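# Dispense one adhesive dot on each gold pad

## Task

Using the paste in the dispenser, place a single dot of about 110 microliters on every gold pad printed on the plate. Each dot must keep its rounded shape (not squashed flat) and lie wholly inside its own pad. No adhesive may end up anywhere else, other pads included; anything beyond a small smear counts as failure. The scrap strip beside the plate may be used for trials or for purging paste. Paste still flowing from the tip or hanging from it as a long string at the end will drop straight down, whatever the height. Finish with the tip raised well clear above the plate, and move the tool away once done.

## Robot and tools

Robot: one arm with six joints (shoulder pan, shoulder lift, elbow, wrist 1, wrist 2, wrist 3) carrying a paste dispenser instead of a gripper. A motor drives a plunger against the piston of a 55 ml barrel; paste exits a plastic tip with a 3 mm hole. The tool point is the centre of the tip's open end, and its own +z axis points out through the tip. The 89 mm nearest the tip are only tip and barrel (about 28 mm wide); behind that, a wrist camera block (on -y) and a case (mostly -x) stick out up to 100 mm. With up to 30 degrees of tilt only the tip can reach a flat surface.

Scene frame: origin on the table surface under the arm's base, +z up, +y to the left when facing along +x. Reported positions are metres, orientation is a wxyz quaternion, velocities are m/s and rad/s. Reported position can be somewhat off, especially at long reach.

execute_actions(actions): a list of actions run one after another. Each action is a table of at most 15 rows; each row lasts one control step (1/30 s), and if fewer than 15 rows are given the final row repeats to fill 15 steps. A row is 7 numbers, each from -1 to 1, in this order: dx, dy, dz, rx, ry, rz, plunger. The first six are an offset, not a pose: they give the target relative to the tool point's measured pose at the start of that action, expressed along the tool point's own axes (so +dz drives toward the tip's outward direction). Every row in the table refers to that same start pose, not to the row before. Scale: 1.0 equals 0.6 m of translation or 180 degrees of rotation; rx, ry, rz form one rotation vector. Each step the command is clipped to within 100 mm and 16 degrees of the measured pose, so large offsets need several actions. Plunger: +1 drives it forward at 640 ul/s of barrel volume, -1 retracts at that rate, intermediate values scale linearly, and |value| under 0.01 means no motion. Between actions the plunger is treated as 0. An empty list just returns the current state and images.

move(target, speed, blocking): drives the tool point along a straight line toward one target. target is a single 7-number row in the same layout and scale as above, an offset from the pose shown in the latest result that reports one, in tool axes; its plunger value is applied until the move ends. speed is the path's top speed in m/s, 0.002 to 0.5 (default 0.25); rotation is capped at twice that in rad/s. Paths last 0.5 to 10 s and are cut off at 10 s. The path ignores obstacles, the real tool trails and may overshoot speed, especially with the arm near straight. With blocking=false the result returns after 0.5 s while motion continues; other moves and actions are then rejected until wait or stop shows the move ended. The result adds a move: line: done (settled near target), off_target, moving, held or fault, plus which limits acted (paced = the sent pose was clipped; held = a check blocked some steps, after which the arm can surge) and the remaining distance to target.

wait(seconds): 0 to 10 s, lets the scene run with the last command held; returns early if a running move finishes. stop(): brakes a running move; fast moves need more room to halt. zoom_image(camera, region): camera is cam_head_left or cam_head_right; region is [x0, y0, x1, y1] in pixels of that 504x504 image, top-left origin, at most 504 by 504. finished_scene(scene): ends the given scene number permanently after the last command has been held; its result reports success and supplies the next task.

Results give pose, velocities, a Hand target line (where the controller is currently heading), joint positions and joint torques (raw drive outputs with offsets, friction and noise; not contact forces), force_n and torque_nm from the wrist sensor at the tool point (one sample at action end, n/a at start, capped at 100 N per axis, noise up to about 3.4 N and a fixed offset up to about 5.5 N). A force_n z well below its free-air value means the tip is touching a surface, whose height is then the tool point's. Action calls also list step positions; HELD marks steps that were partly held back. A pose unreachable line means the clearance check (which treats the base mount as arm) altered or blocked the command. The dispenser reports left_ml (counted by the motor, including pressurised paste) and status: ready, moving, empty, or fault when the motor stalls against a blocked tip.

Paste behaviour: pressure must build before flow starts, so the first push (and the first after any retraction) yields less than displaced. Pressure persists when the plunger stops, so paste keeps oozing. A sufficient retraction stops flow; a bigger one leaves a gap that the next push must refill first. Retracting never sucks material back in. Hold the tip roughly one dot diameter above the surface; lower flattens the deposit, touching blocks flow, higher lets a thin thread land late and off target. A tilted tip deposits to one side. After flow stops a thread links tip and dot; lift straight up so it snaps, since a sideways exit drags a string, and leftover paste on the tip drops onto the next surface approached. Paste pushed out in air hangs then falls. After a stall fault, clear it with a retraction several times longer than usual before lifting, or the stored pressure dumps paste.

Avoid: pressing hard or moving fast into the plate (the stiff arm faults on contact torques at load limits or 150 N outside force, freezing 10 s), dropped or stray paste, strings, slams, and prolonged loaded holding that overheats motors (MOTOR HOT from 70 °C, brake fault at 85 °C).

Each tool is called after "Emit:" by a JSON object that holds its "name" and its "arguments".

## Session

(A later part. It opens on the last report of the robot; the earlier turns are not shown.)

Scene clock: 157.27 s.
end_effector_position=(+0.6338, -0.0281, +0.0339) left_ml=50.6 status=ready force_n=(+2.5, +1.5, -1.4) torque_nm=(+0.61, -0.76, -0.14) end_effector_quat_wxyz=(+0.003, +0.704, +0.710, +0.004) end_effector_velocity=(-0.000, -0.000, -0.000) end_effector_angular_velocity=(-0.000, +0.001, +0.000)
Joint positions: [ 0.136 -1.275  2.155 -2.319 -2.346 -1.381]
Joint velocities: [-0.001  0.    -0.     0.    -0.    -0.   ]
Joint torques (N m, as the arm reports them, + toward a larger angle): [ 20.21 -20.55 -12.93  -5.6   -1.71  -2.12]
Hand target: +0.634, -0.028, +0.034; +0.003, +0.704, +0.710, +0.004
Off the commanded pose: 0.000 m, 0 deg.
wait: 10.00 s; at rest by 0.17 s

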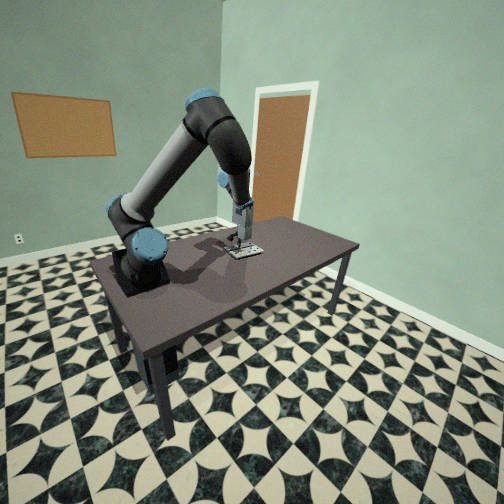

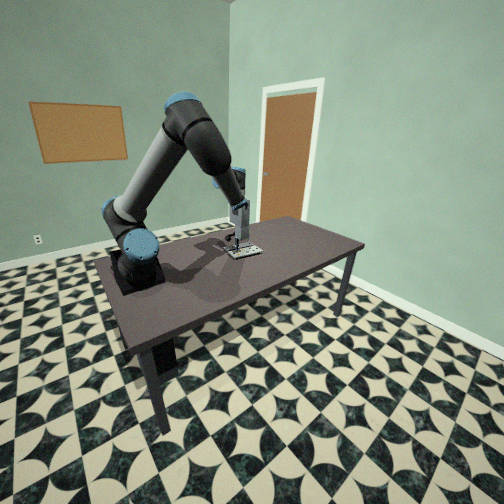

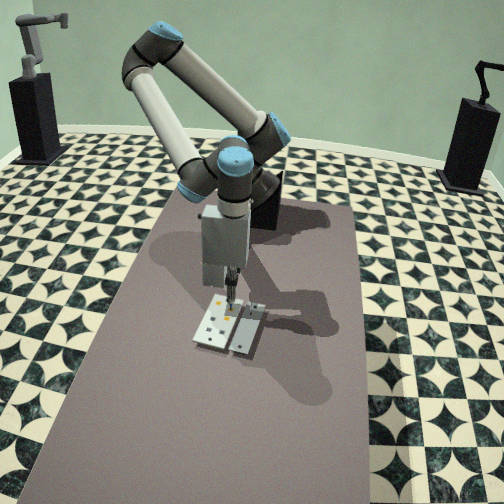

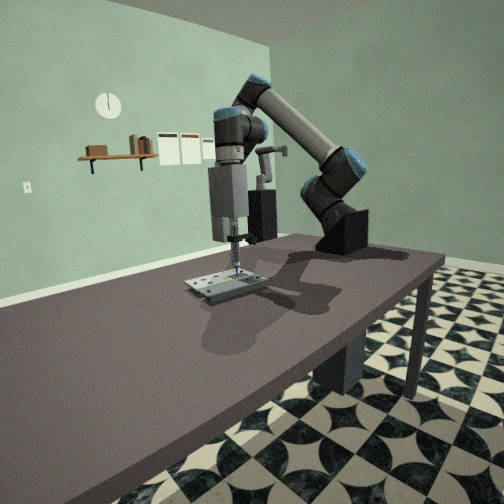

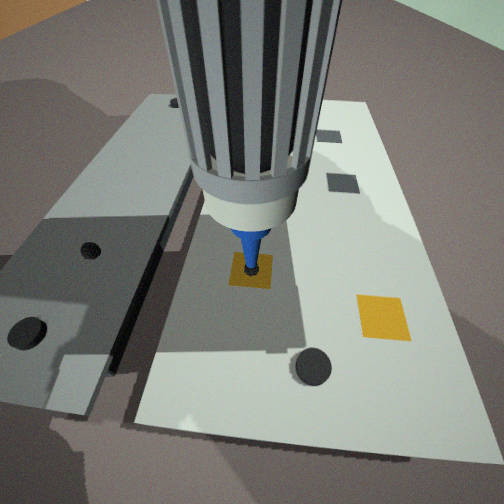

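Emit:
{"name": "execute_actions", "arguments": {"actions": [[[0,0,0,0,0,0,-0.6],[0,0,0,0,0,0,-0.6],[0,0,0,0,0,0,-0.6],[0,0,-0.005,0,0,0,-0.6],[0,0,-0.01,0,0,0,-0.6],[0,0,-0.016,0,0,0,0],[0,0,-0.022,0,0,0,0],[0,0,-0.028,0,0,0,0],[0,0,-0.034,0,0,0,0],[0,0,-0.039,0,0,0,0],[0,0,-0.042,0,0,0,0]]]}}

Emit:
{"name": "move", "arguments": {"target": [-0.078,-0.033,-0.003,0,0,0,0]}}

Scene clock: 163.77 s.
end_effector_position=(+0.6335, -0.0282, +0.0566) left_ml=50.7 status=ready force_n=(+1.6, +2.8, -3.3) torque_nm=(+1.19, -0.50, -0.07) end_effector_quat_wxyz=(+0.004, +0.704, +0.710, +0.005) end_effector_velocity=(-0.000, -0.000, +0.031) end_effector_angular_velocity=(-0.001, +0.004, -0.001)
Joint positions: [ 0.16  -1.294  2.133 -2.255 -2.343 -1.349]
Joint velocities: [ 0.032 -0.022 -0.036  0.094  0.005  0.049]
Joint torques (N m, as the arm reports them, + toward a larger angle): [ 48.82 -57.44 -37.76  -0.34   2.38   2.83]
Hand target: +0.634, -0.028, +0.059; +0.003, +0.704, +0.710, +0.005
Off the commanded pose: 0.003 m, 0 deg.
Step readings (end_effector_position):
0: (+0.6338, -0.0281, +0.0339)
1: (+0.6338, -0.0281, +0.0339)
2: (+0.6338, -0.0281, +0.0339)
4: (+0.6338, -0.0281, +0.0339)
8: (+0.6335, -0.0281, +0.0390)
15: end_effector_position above

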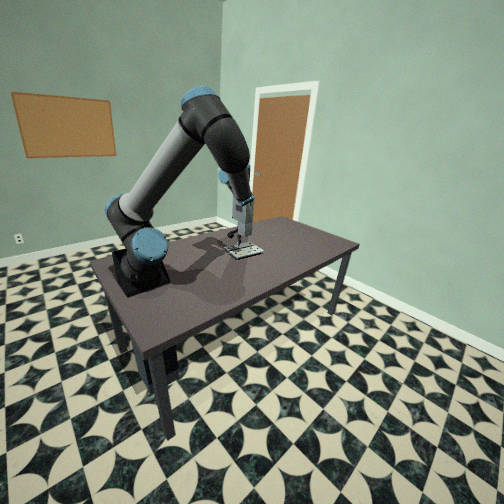

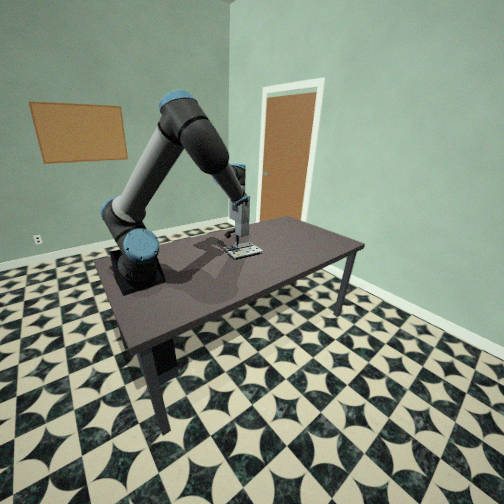

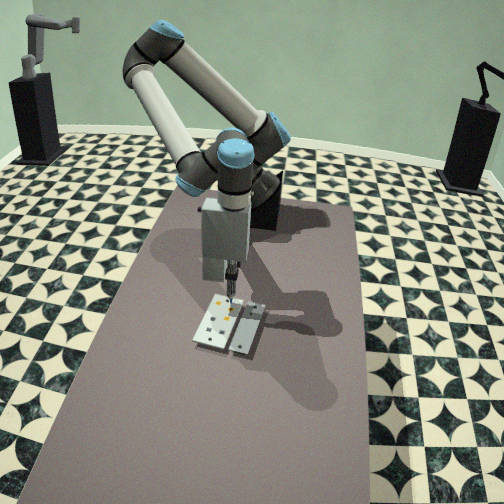

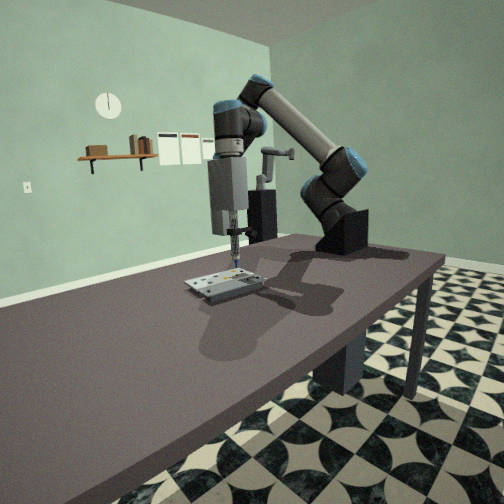

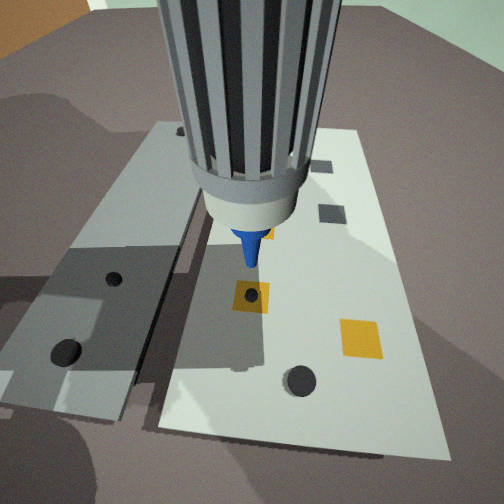

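Scene clock: 164.63 s.
end_effector_position=(+0.6141, -0.0751, +0.0581) left_ml=50.7 status=ready force_n=(+0.5, +0.4, -1.8) torque_nm=(+0.26, -0.10, -0.14) end_effector_quat_wxyz=(+0.004, +0.704, +0.710, +0.005) end_effector_velocity=(-0.001, -0.001, -0.000) end_effector_angular_velocity=(+0.000, +0.001, +0.001)
Joint positions: [ 0.116 -1.379  2.174 -2.255 -2.349 -1.41 ]
Joint velocities: [-0.002 -0.003  0.002 -0.    -0.    -0.002]
Joint torques (N m, as the arm reports them, + toward a larger angle): [ 17.17 -55.95 -12.77  -0.1   -1.64  -3.02]
Hand target: +0.614, -0.075, +0.058; +0.004, +0.704, +0.710, +0.005
Off the commanded pose: 0.000 m, 0 deg.
move: done

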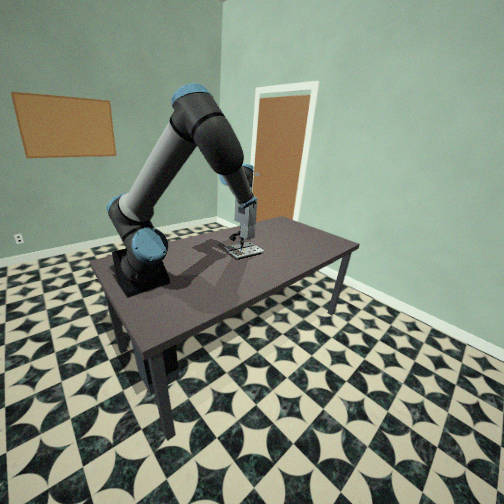

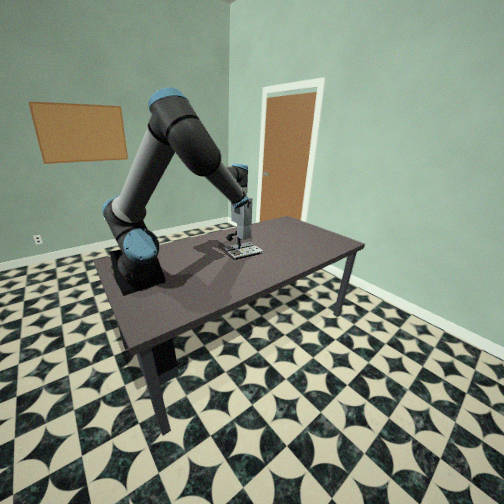

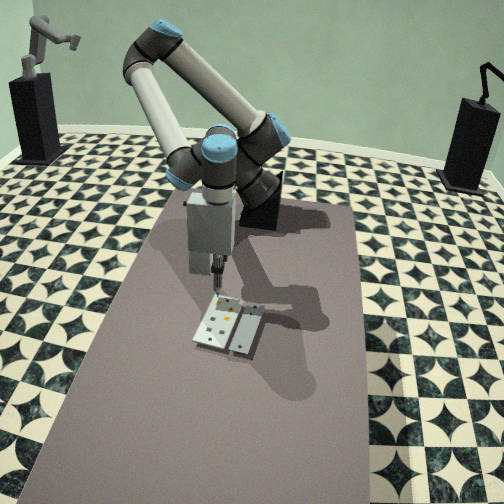

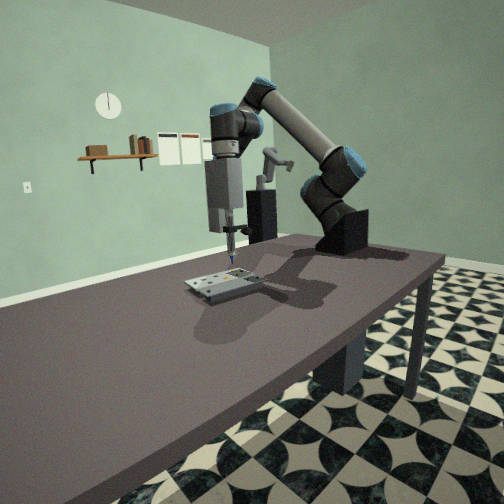

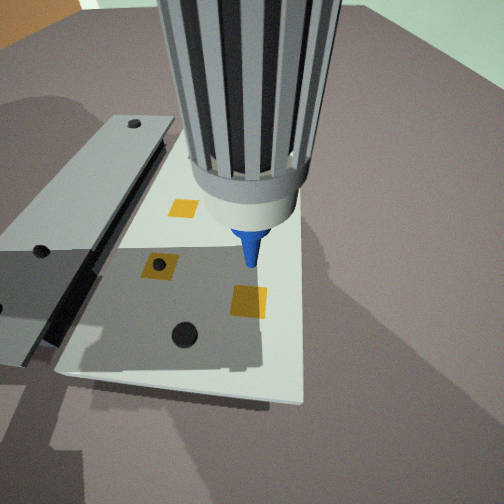

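Emit:
{"name": "move", "arguments": {"target": [0.002,-0.003,0.040,0,0,0,0], "speed": 0.08}}

Emit:
{"name": "zoom_image", "arguments": {"camera": "cam_low", "region": [210,240,290,310]}}

Scene clock: 169.27 s.
end_effector_position=(+0.6126, -0.0739, +0.0341) left_ml=50.7 status=ready force_n=(+3.6, +2.1, -2.9) torque_nm=(+0.91, -1.20, -0.13) end_effector_quat_wxyz=(+0.004, +0.704, +0.710, +0.005) end_effector_velocity=(-0.001, +0.000, -0.001) end_effector_angular_velocity=(+0.000, +0.001, +0.001)
Joint positions: [ 0.091 -1.36   2.202 -2.326 -2.351 -1.445]
Joint velocities: [-0.001  0.001  0.002 -0.004  0.    -0.002]
Joint torques (N m, as the arm reports them, + toward a larger angle): [ 14.35 -14.52 -11.94  -6.37  -2.14  -2.51]
Hand target: +0.613, -0.074, +0.034; +0.004, +0.704, +0.710, +0.005
Off the commanded pose: 0.000 m, 0 deg.
move: done

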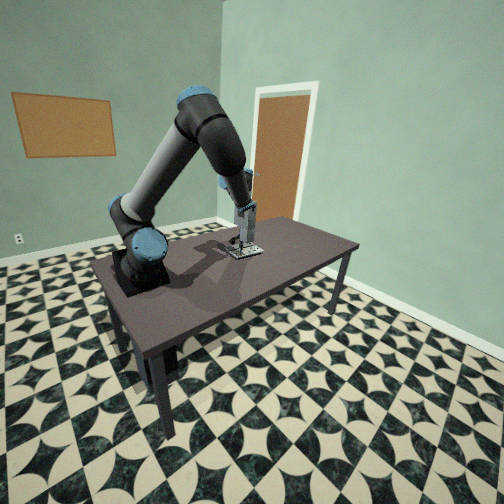

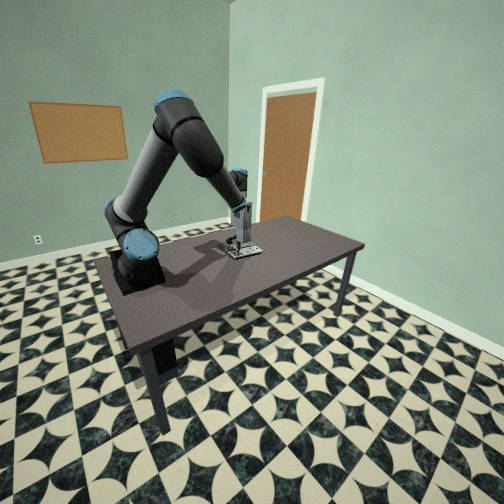

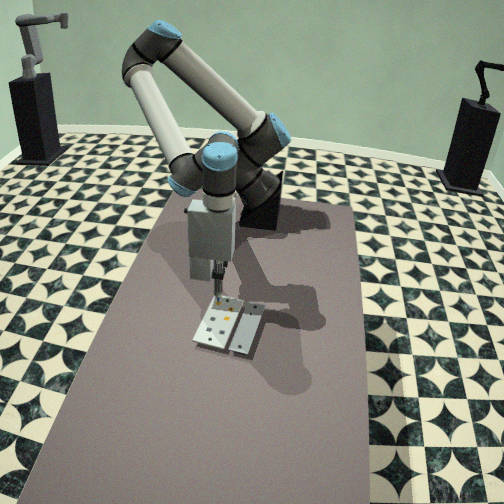

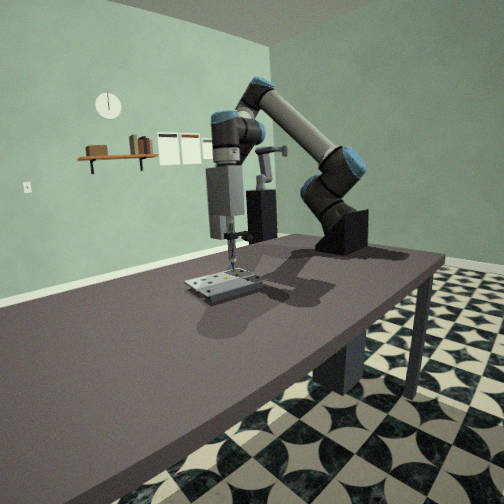

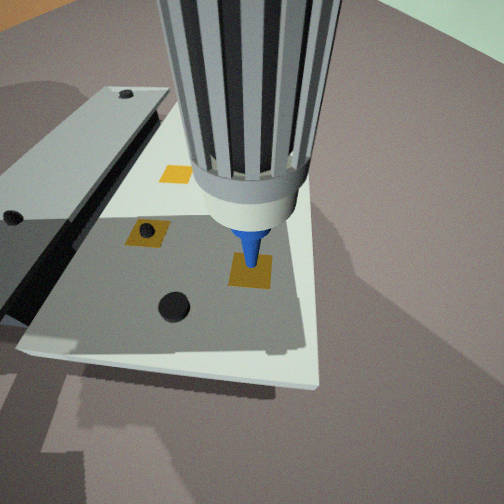

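Region (210, 240, 290, 310) of cam_low's 504x504 image, scaled by 6.300, with more detail than that image has; it fills the top 441 rows of this view, and the rest is white.

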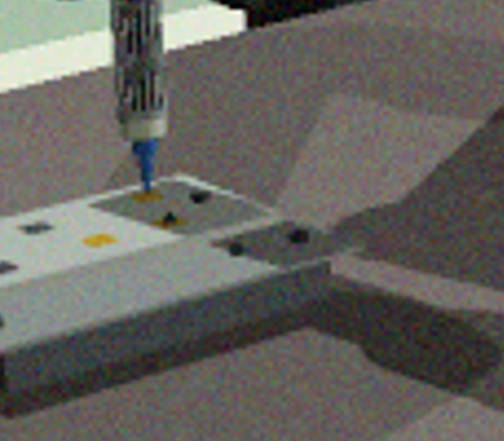

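Emit:
{"name": "execute_actions", "arguments": {"actions": [[[0,0,0,0,0,0,0.544]]]}}

Emit:
{"name": "wait", "arguments": {"seconds": 10}}

Emit:
{"name": "wait", "arguments": {"seconds": 10}}

Emit:
{"name": "wait", "arguments": {"seconds": 10}}

Emit:
{"name": "wait", "arguments": {"seconds": 5}}

Emit:
{"name": "execute_actions", "arguments": {"actions": [[[0,0,0,0,0,0,-0.6],[0,0,0,0,0,0,-0.6],[0,0,0,0,0,0,-0.6],[0,0,-0.005,0,0,0,-0.6],[0,0,-0.01,0,0,0,-0.6],[0,0,-0.016,0,0,0,0],[0,0,-0.022,0,0,0,0],[0,0,-0.028,0,0,0,0],[0,0,-0.034,0,0,0,0],[0,0,-0.039,0,0,0,0],[0,0,-0.042,0,0,0,0]]]}}

Emit:
{"name": "move", "arguments": {"target": [0.066,0.11,-0.002,0,0,0,0]}}

Scene clock: 179.30 s.
end_effector_position=(+0.6124, -0.0738, +0.0340) left_ml=50.5 status=moving force_n=(+0.2, +1.5, -2.4) torque_nm=(+0.70, +0.06, -0.09) end_effector_quat_wxyz=(+0.004, +0.704, +0.710, +0.005) end_effector_velocity=(-0.000, -0.000, -0.000) end_effector_angular_velocity=(-0.001, +0.001, -0.000)
Joint positions: [ 0.091 -1.36   2.202 -2.326 -2.351 -1.445]
Joint velocities: [-0.  0.  0. -0. -0.  0.]
Joint torques (N m, as the arm reports them, + toward a larger angle): [ 38.95 -42.19 -29.46  -0.04  -1.76   2.85]
Hand target: +0.613, -0.074, +0.034; +0.004, +0.704, +0.710, +0.005
Off the commanded pose: 0.000 m, 0 deg.
Step readings (end_effector_position):
0: (+0.6126, -0.0739, +0.0340)
1: (+0.6126, -0.0739, +0.0340)
2: (+0.6126, -0.0739, +0.0340)
4: (+0.6126, -0.0739, +0.0340)
8: (+0.6125, -0.0739, +0.0340)
15: end_effector_position above

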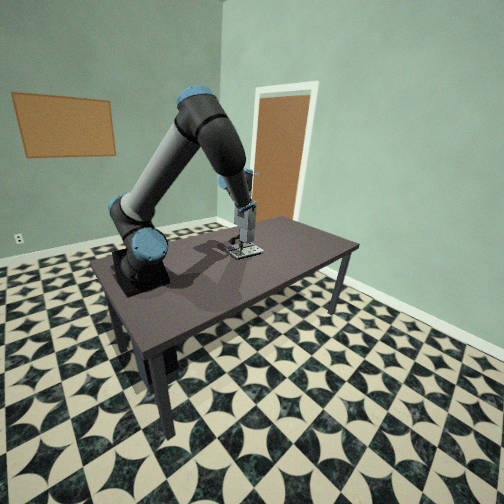

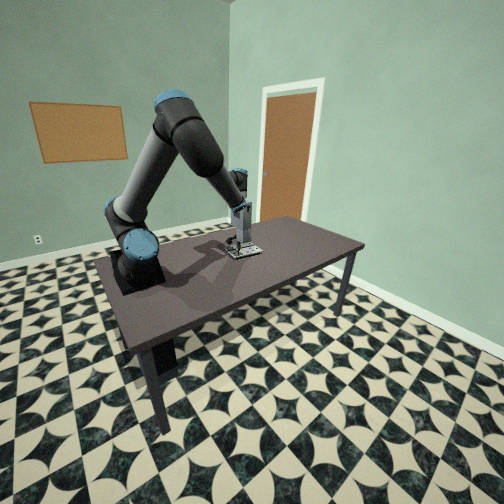

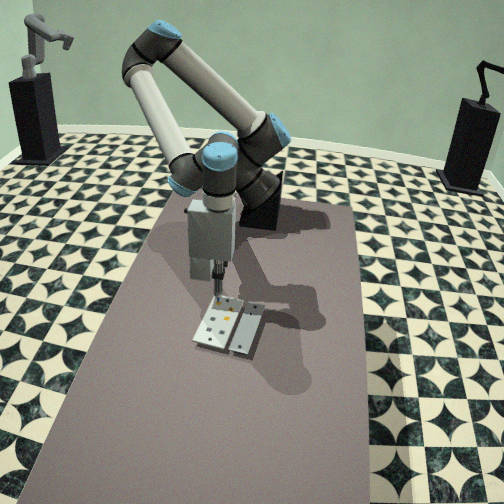

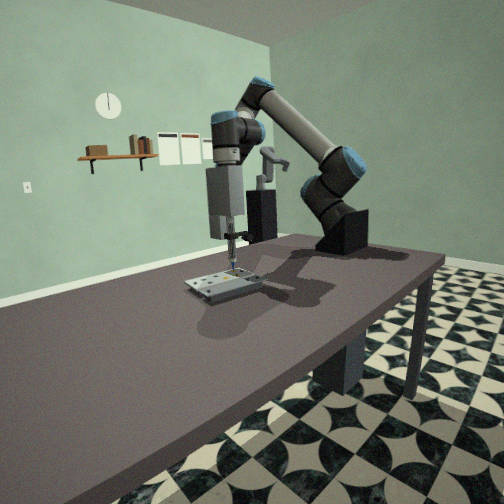

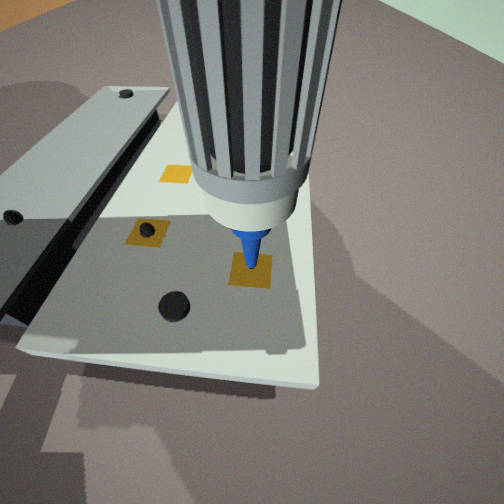

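Scene clock: 189.30 s.
end_effector_position=(+0.6126, -0.0739, +0.0341) left_ml=50.5 status=ready force_n=(+2.1, +2.1, -3.1) torque_nm=(+0.89, -0.58, -0.11) end_effector_quat_wxyz=(+0.004, +0.704, +0.710, +0.005) end_effector_velocity=(+0.001, -0.001, +0.001) end_effector_angular_velocity=(-0.000, -0.002, -0.003)
Joint positions: [ 0.091 -1.36   2.202 -2.326 -2.351 -1.445]
Joint velocities: [-0.    -0.002  0.    -0.001 -0.001  0.001]
Joint torques (N m, as the arm reports them, + toward a larger angle): [ 50.34 -56.51 -37.31  -0.27   2.5    2.64]
Hand target: +0.613, -0.074, +0.034; +0.004, +0.704, +0.710, +0.005
Off the commanded pose: 0.000 m, 0 deg.
wait: 10.00 s; at rest by 0.20 s

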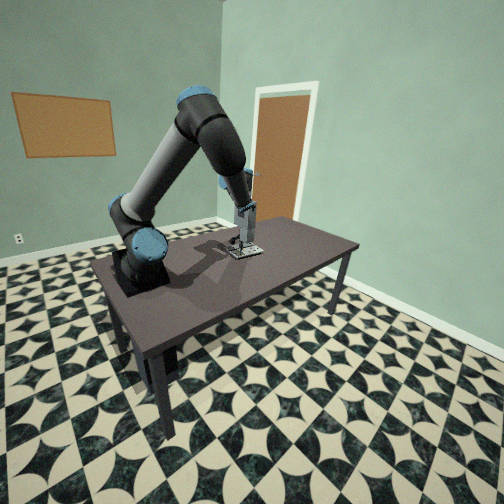

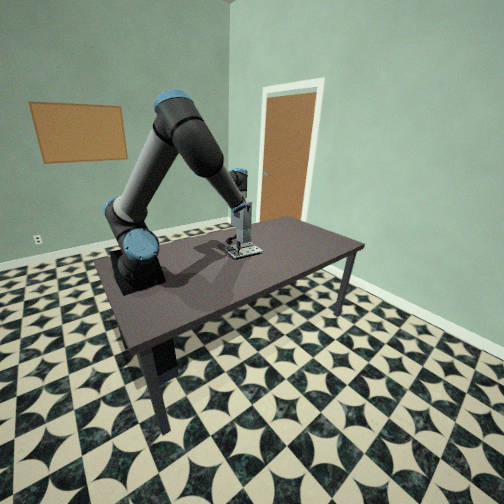

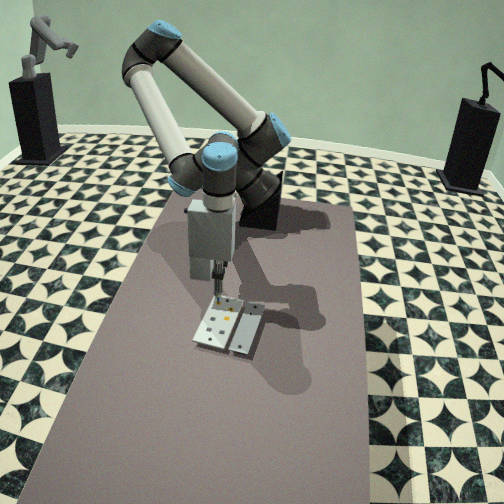

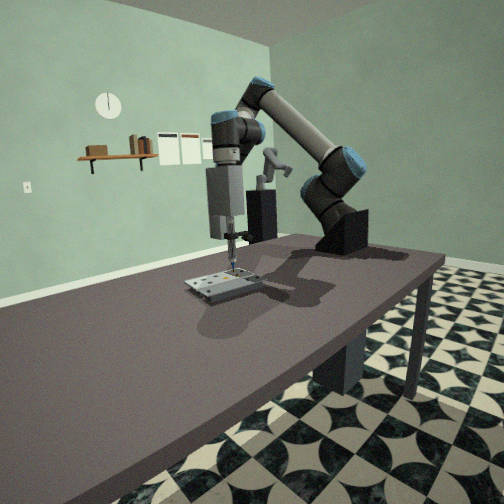

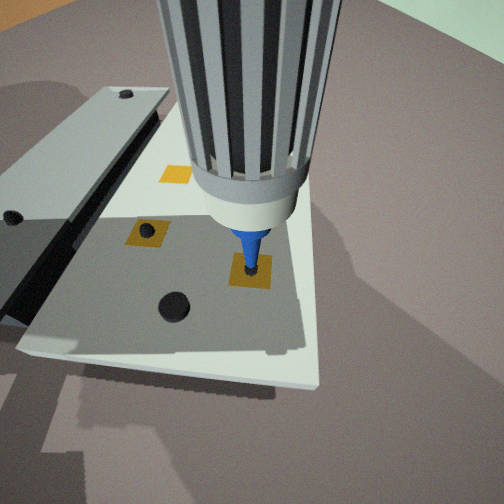

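Scene clock: 199.30 s.
end_effector_position=(+0.6126, -0.0739, +0.0341) left_ml=50.5 status=ready force_n=(+1.1, +2.6, -1.7) torque_nm=(+1.00, -0.29, -0.08) end_effector_quat_wxyz=(+0.004, +0.704, +0.710, +0.005) end_effector_velocity=(-0.001, +0.000, -0.000) end_effector_angular_velocity=(+0.000, +0.001, -0.000)
Joint positions: [ 0.091 -1.36   2.202 -2.326 -2.351 -1.445]
Joint velocities: [-0.    -0.     0.001  0.     0.001  0.001]
Joint torques (N m, as the arm reports them, + toward a larger angle): [ 49.53 -55.97 -36.72  -0.94   2.23   2.51]
Hand target: +0.613, -0.074, +0.034; +0.004, +0.704, +0.710, +0.005
Off the commanded pose: 0.000 m, 0 deg.
wait: 10.00 s; at rest by 0.17 s

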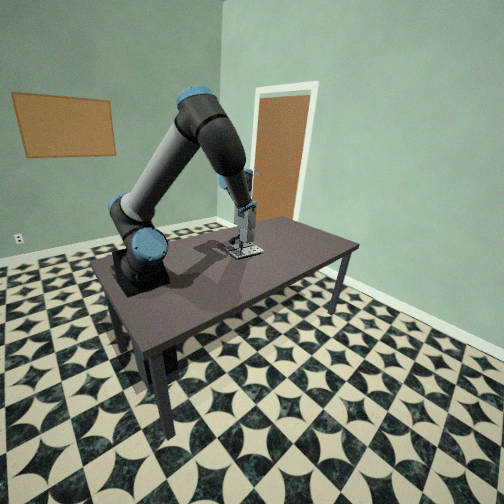

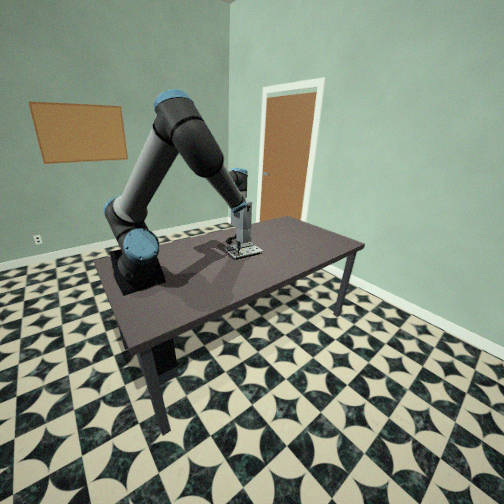

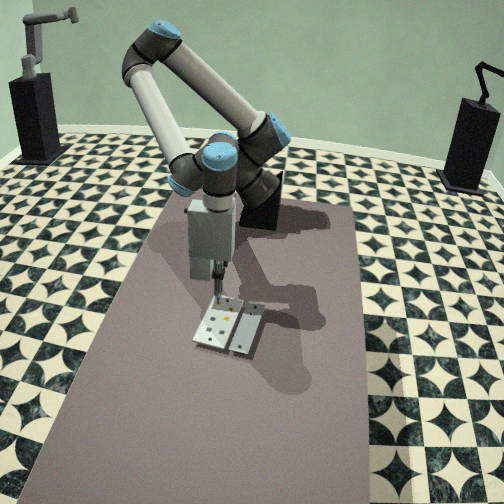

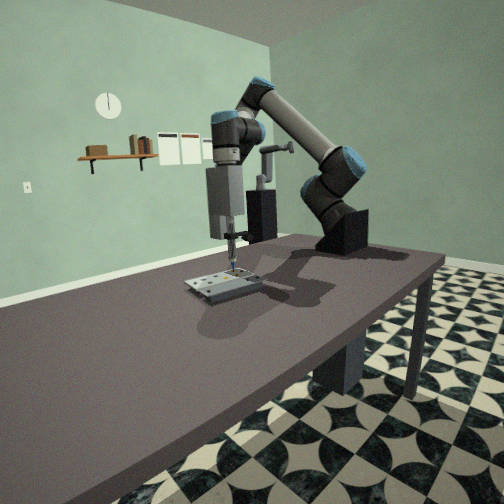

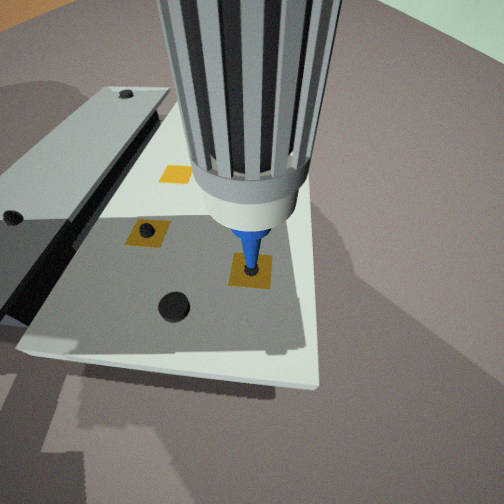

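Scene clock: 209.30 s.
end_effector_position=(+0.6126, -0.0739, +0.0341) left_ml=50.5 status=ready force_n=(+1.0, +1.4, -1.5) torque_nm=(+0.71, -0.27, -0.07) end_effector_quat_wxyz=(+0.004, +0.704, +0.710, +0.005) end_effector_velocity=(+0.000, -0.001, -0.000) end_effector_angular_velocity=(-0.001, +0.000, -0.002)
Joint positions: [ 0.091 -1.36   2.202 -2.326 -2.351 -1.445]
Joint velocities: [-0.001  0.    -0.001 -0.    -0.001  0.001]
Joint torques (N m, as the arm reports them, + toward a larger angle): [ 49.32 -56.93 -35.45  -1.4    1.84   2.31]
Hand target: +0.613, -0.074, +0.034; +0.004, +0.704, +0.710, +0.005
Off the commanded pose: 0.000 m, 0 deg.
wait: 10.00 s; at rest by 0.17 s

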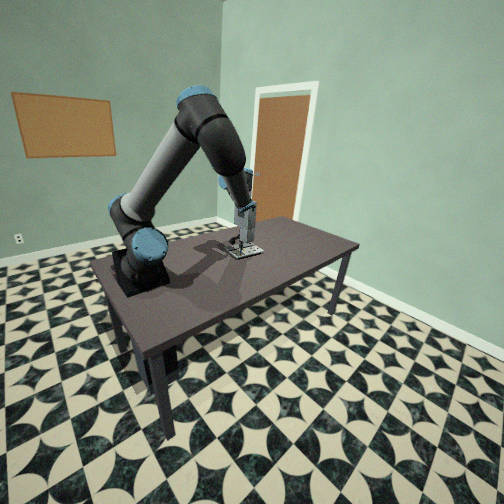

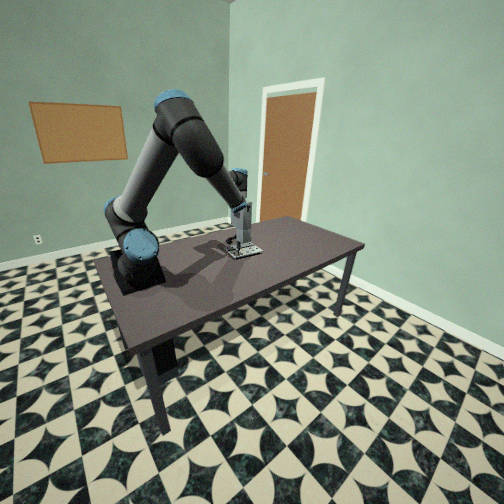

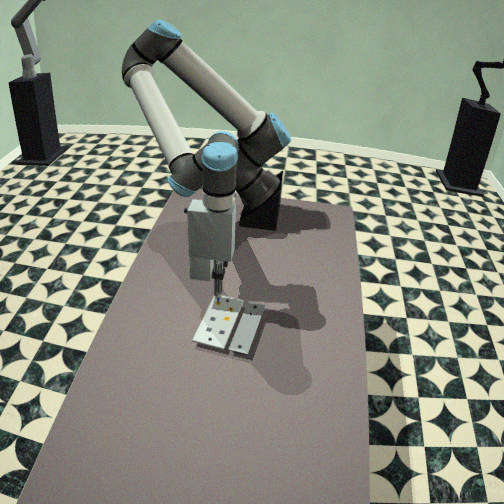

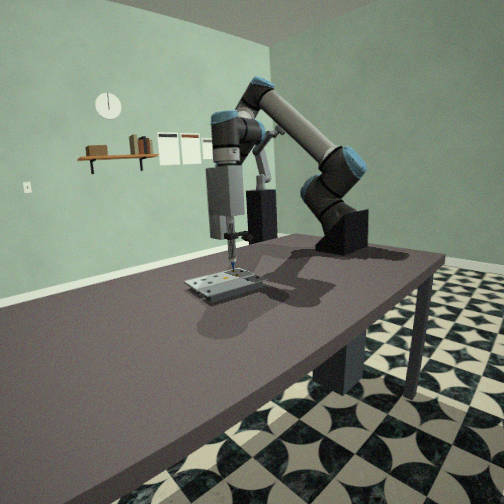

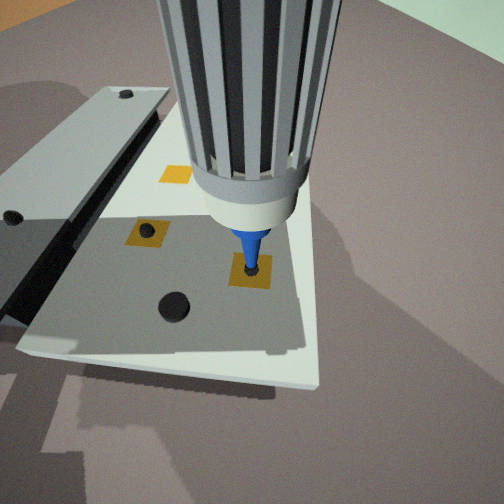

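Scene clock: 214.30 s.
end_effector_position=(+0.6126, -0.0739, +0.0341) left_ml=50.5 status=ready force_n=(+3.7, +0.3, -2.3) torque_nm=(+0.25, -1.27, -0.14) end_effector_quat_wxyz=(+0.004, +0.704, +0.710, +0.005) end_effector_velocity=(-0.000, +0.001, -0.000) end_effector_angular_velocity=(+0.001, +0.000, -0.001)
Joint positions: [ 0.091 -1.36   2.202 -2.326 -2.351 -1.445]
Joint velocities: [ 0.     0.     0.    -0.     0.001  0.001]
Joint torques (N m, as the arm reports them, + toward a larger angle): [ 49.6  -55.98 -35.34  -1.58   1.9    2.36]
Hand target: +0.613, -0.074, +0.034; +0.004, +0.704, +0.710, +0.005
Off the commanded pose: 0.000 m, 0 deg.
wait: 5.00 s; at rest by 0.17 s

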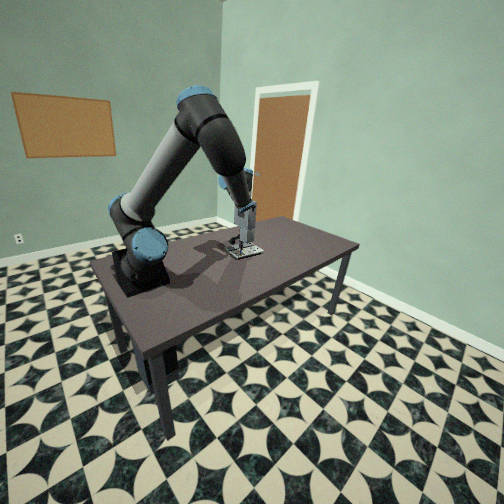

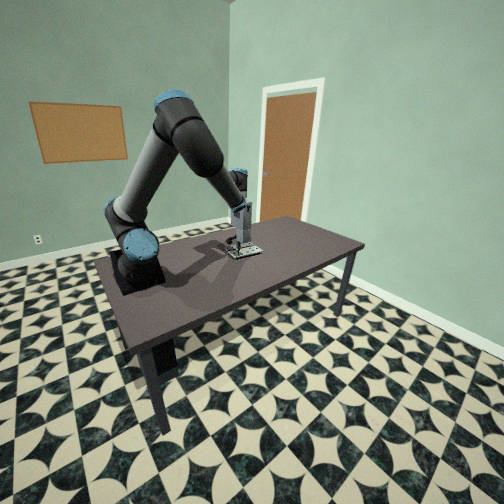

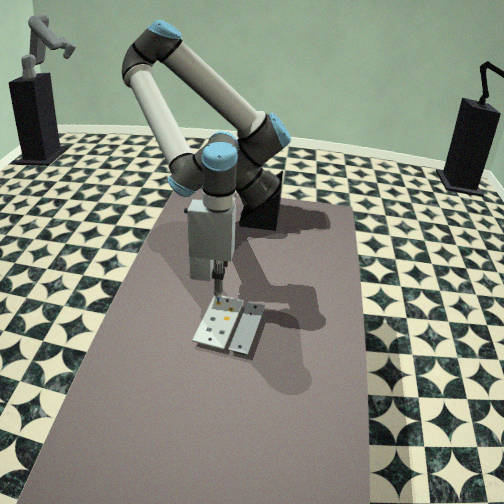

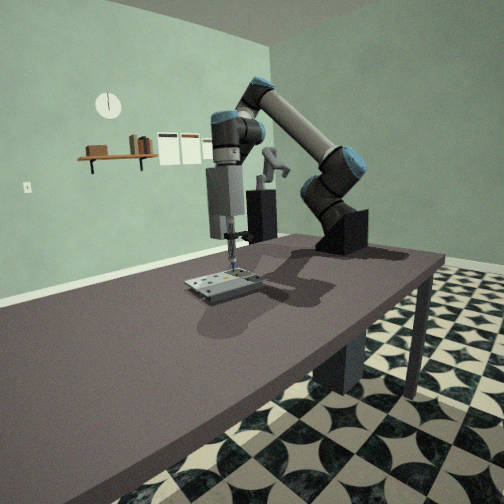

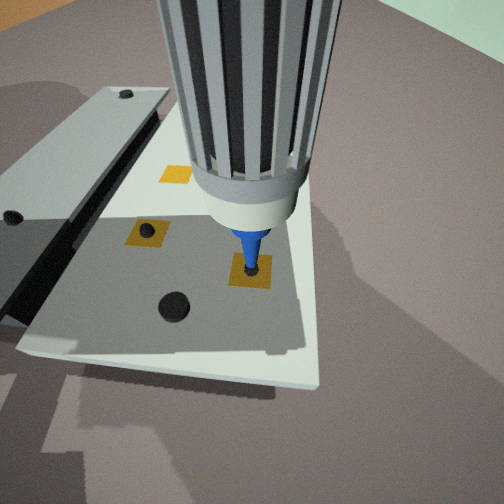

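Scene clock: 214.80 s.
end_effector_position=(+0.6124, -0.0740, +0.0569) left_ml=50.5 status=ready force_n=(+2.5, +0.6, -1.5) torque_nm=(+0.32, -0.84, -0.10) end_effector_quat_wxyz=(+0.004, +0.704, +0.710, +0.005) end_effector_velocity=(-0.001, +0.000, +0.030) end_effector_angular_velocity=(-0.001, +0.005, +0.000)
Joint positions: [ 0.116 -1.38   2.179 -2.26  -2.349 -1.41 ]
Joint velocities: [ 0.034 -0.022 -0.036  0.098  0.004  0.053]
Joint torques (N m, as the arm reports them, + toward a larger angle): [ 43.91 -51.62 -36.88  -0.16   2.35   2.68]
Hand target: +0.612, -0.074, +0.059; +0.004, +0.704, +0.710, +0.005
Off the commanded pose: 0.002 m, 0 deg.
Step readings (end_effector_position):
0: (+0.6126, -0.0739, +0.0341)
1: (+0.6126, -0.0739, +0.0341)
2: (+0.6126, -0.0739, +0.0341)
4: (+0.6126, -0.0739, +0.0341)
8: (+0.6126, -0.0739, +0.0396)
15: end_effector_position above

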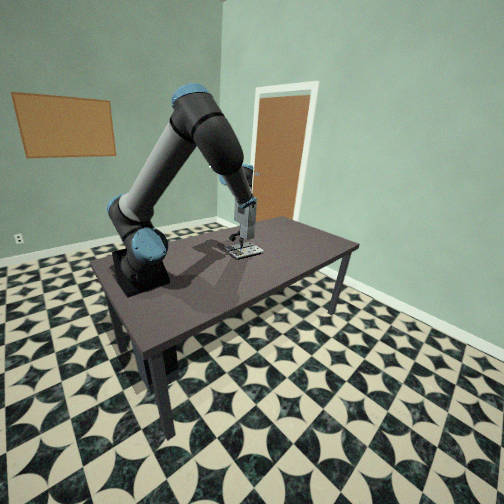

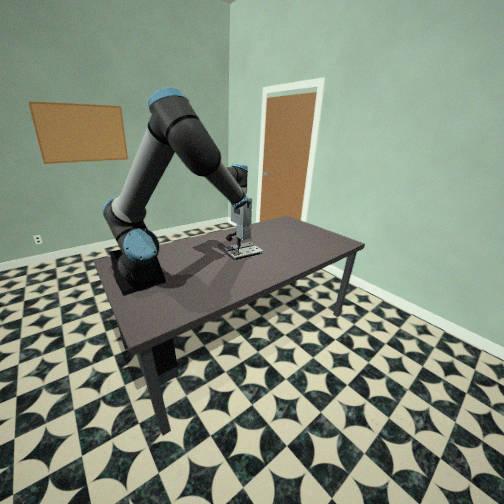

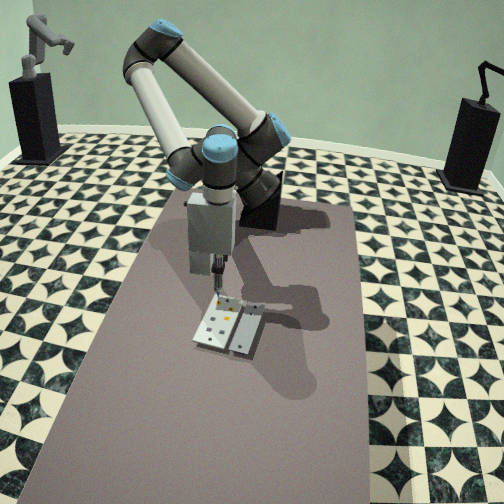

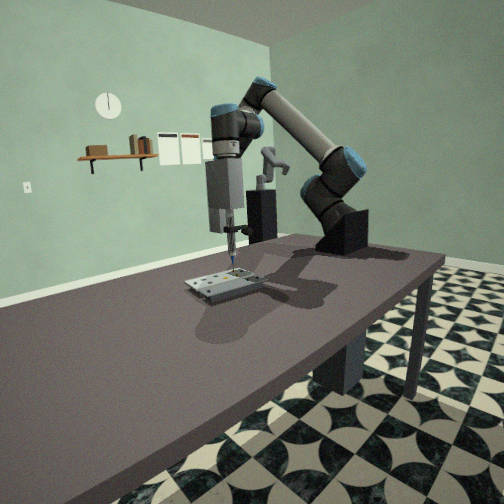

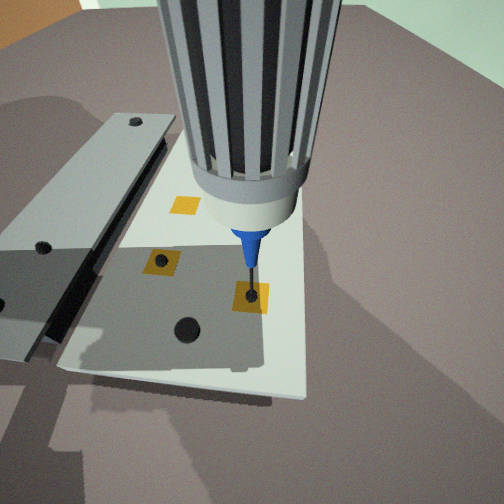

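Scene clock: 215.70 s.
end_effector_position=(+0.6780, -0.0339, +0.0590) left_ml=50.5 status=ready force_n=(+3.0, +0.8, -2.9) torque_nm=(+0.43, -0.94, -0.19) end_effector_quat_wxyz=(+0.004, +0.704, +0.710, +0.005) end_effector_velocity=(+0.002, +0.001, +0.000) end_effector_angular_velocity=(+0.001, +0.000, +0.000)
Joint positions: [ 0.146 -1.248  2.055 -2.238 -2.345 -1.369]
Joint velocities: [ 0.     0.003 -0.004  0.001  0.001  0.   ]
Joint torques (N m, as the arm reports them, + toward a larger angle): [ 58.29 -21.24 -39.87   0.01  -1.3    2.95]
Hand target: +0.678, -0.034, +0.059; +0.004, +0.704, +0.710, +0.005
Off the commanded pose: 0.000 m, 0 deg.
move: done

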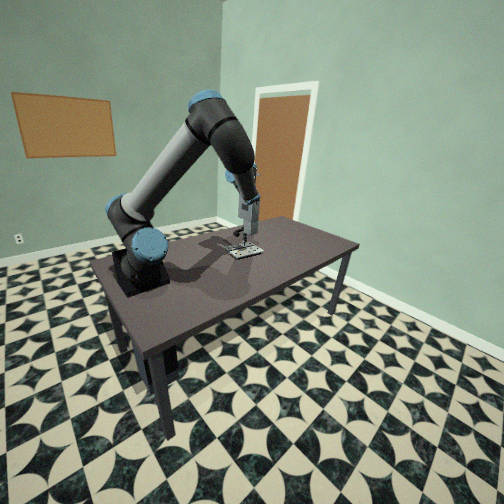

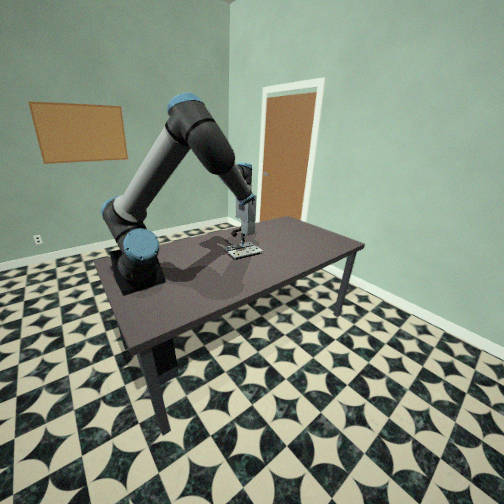

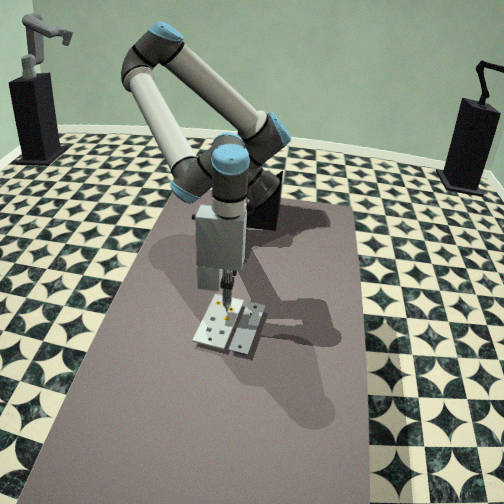

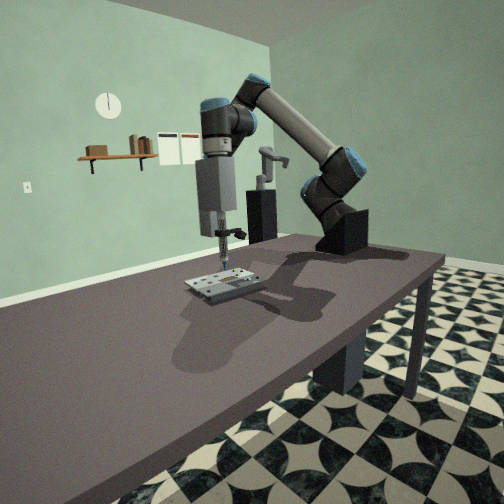

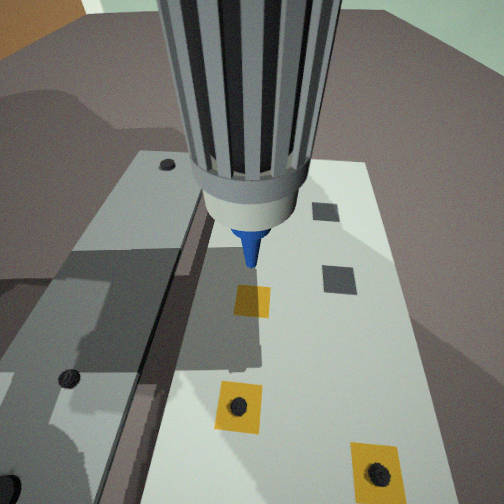

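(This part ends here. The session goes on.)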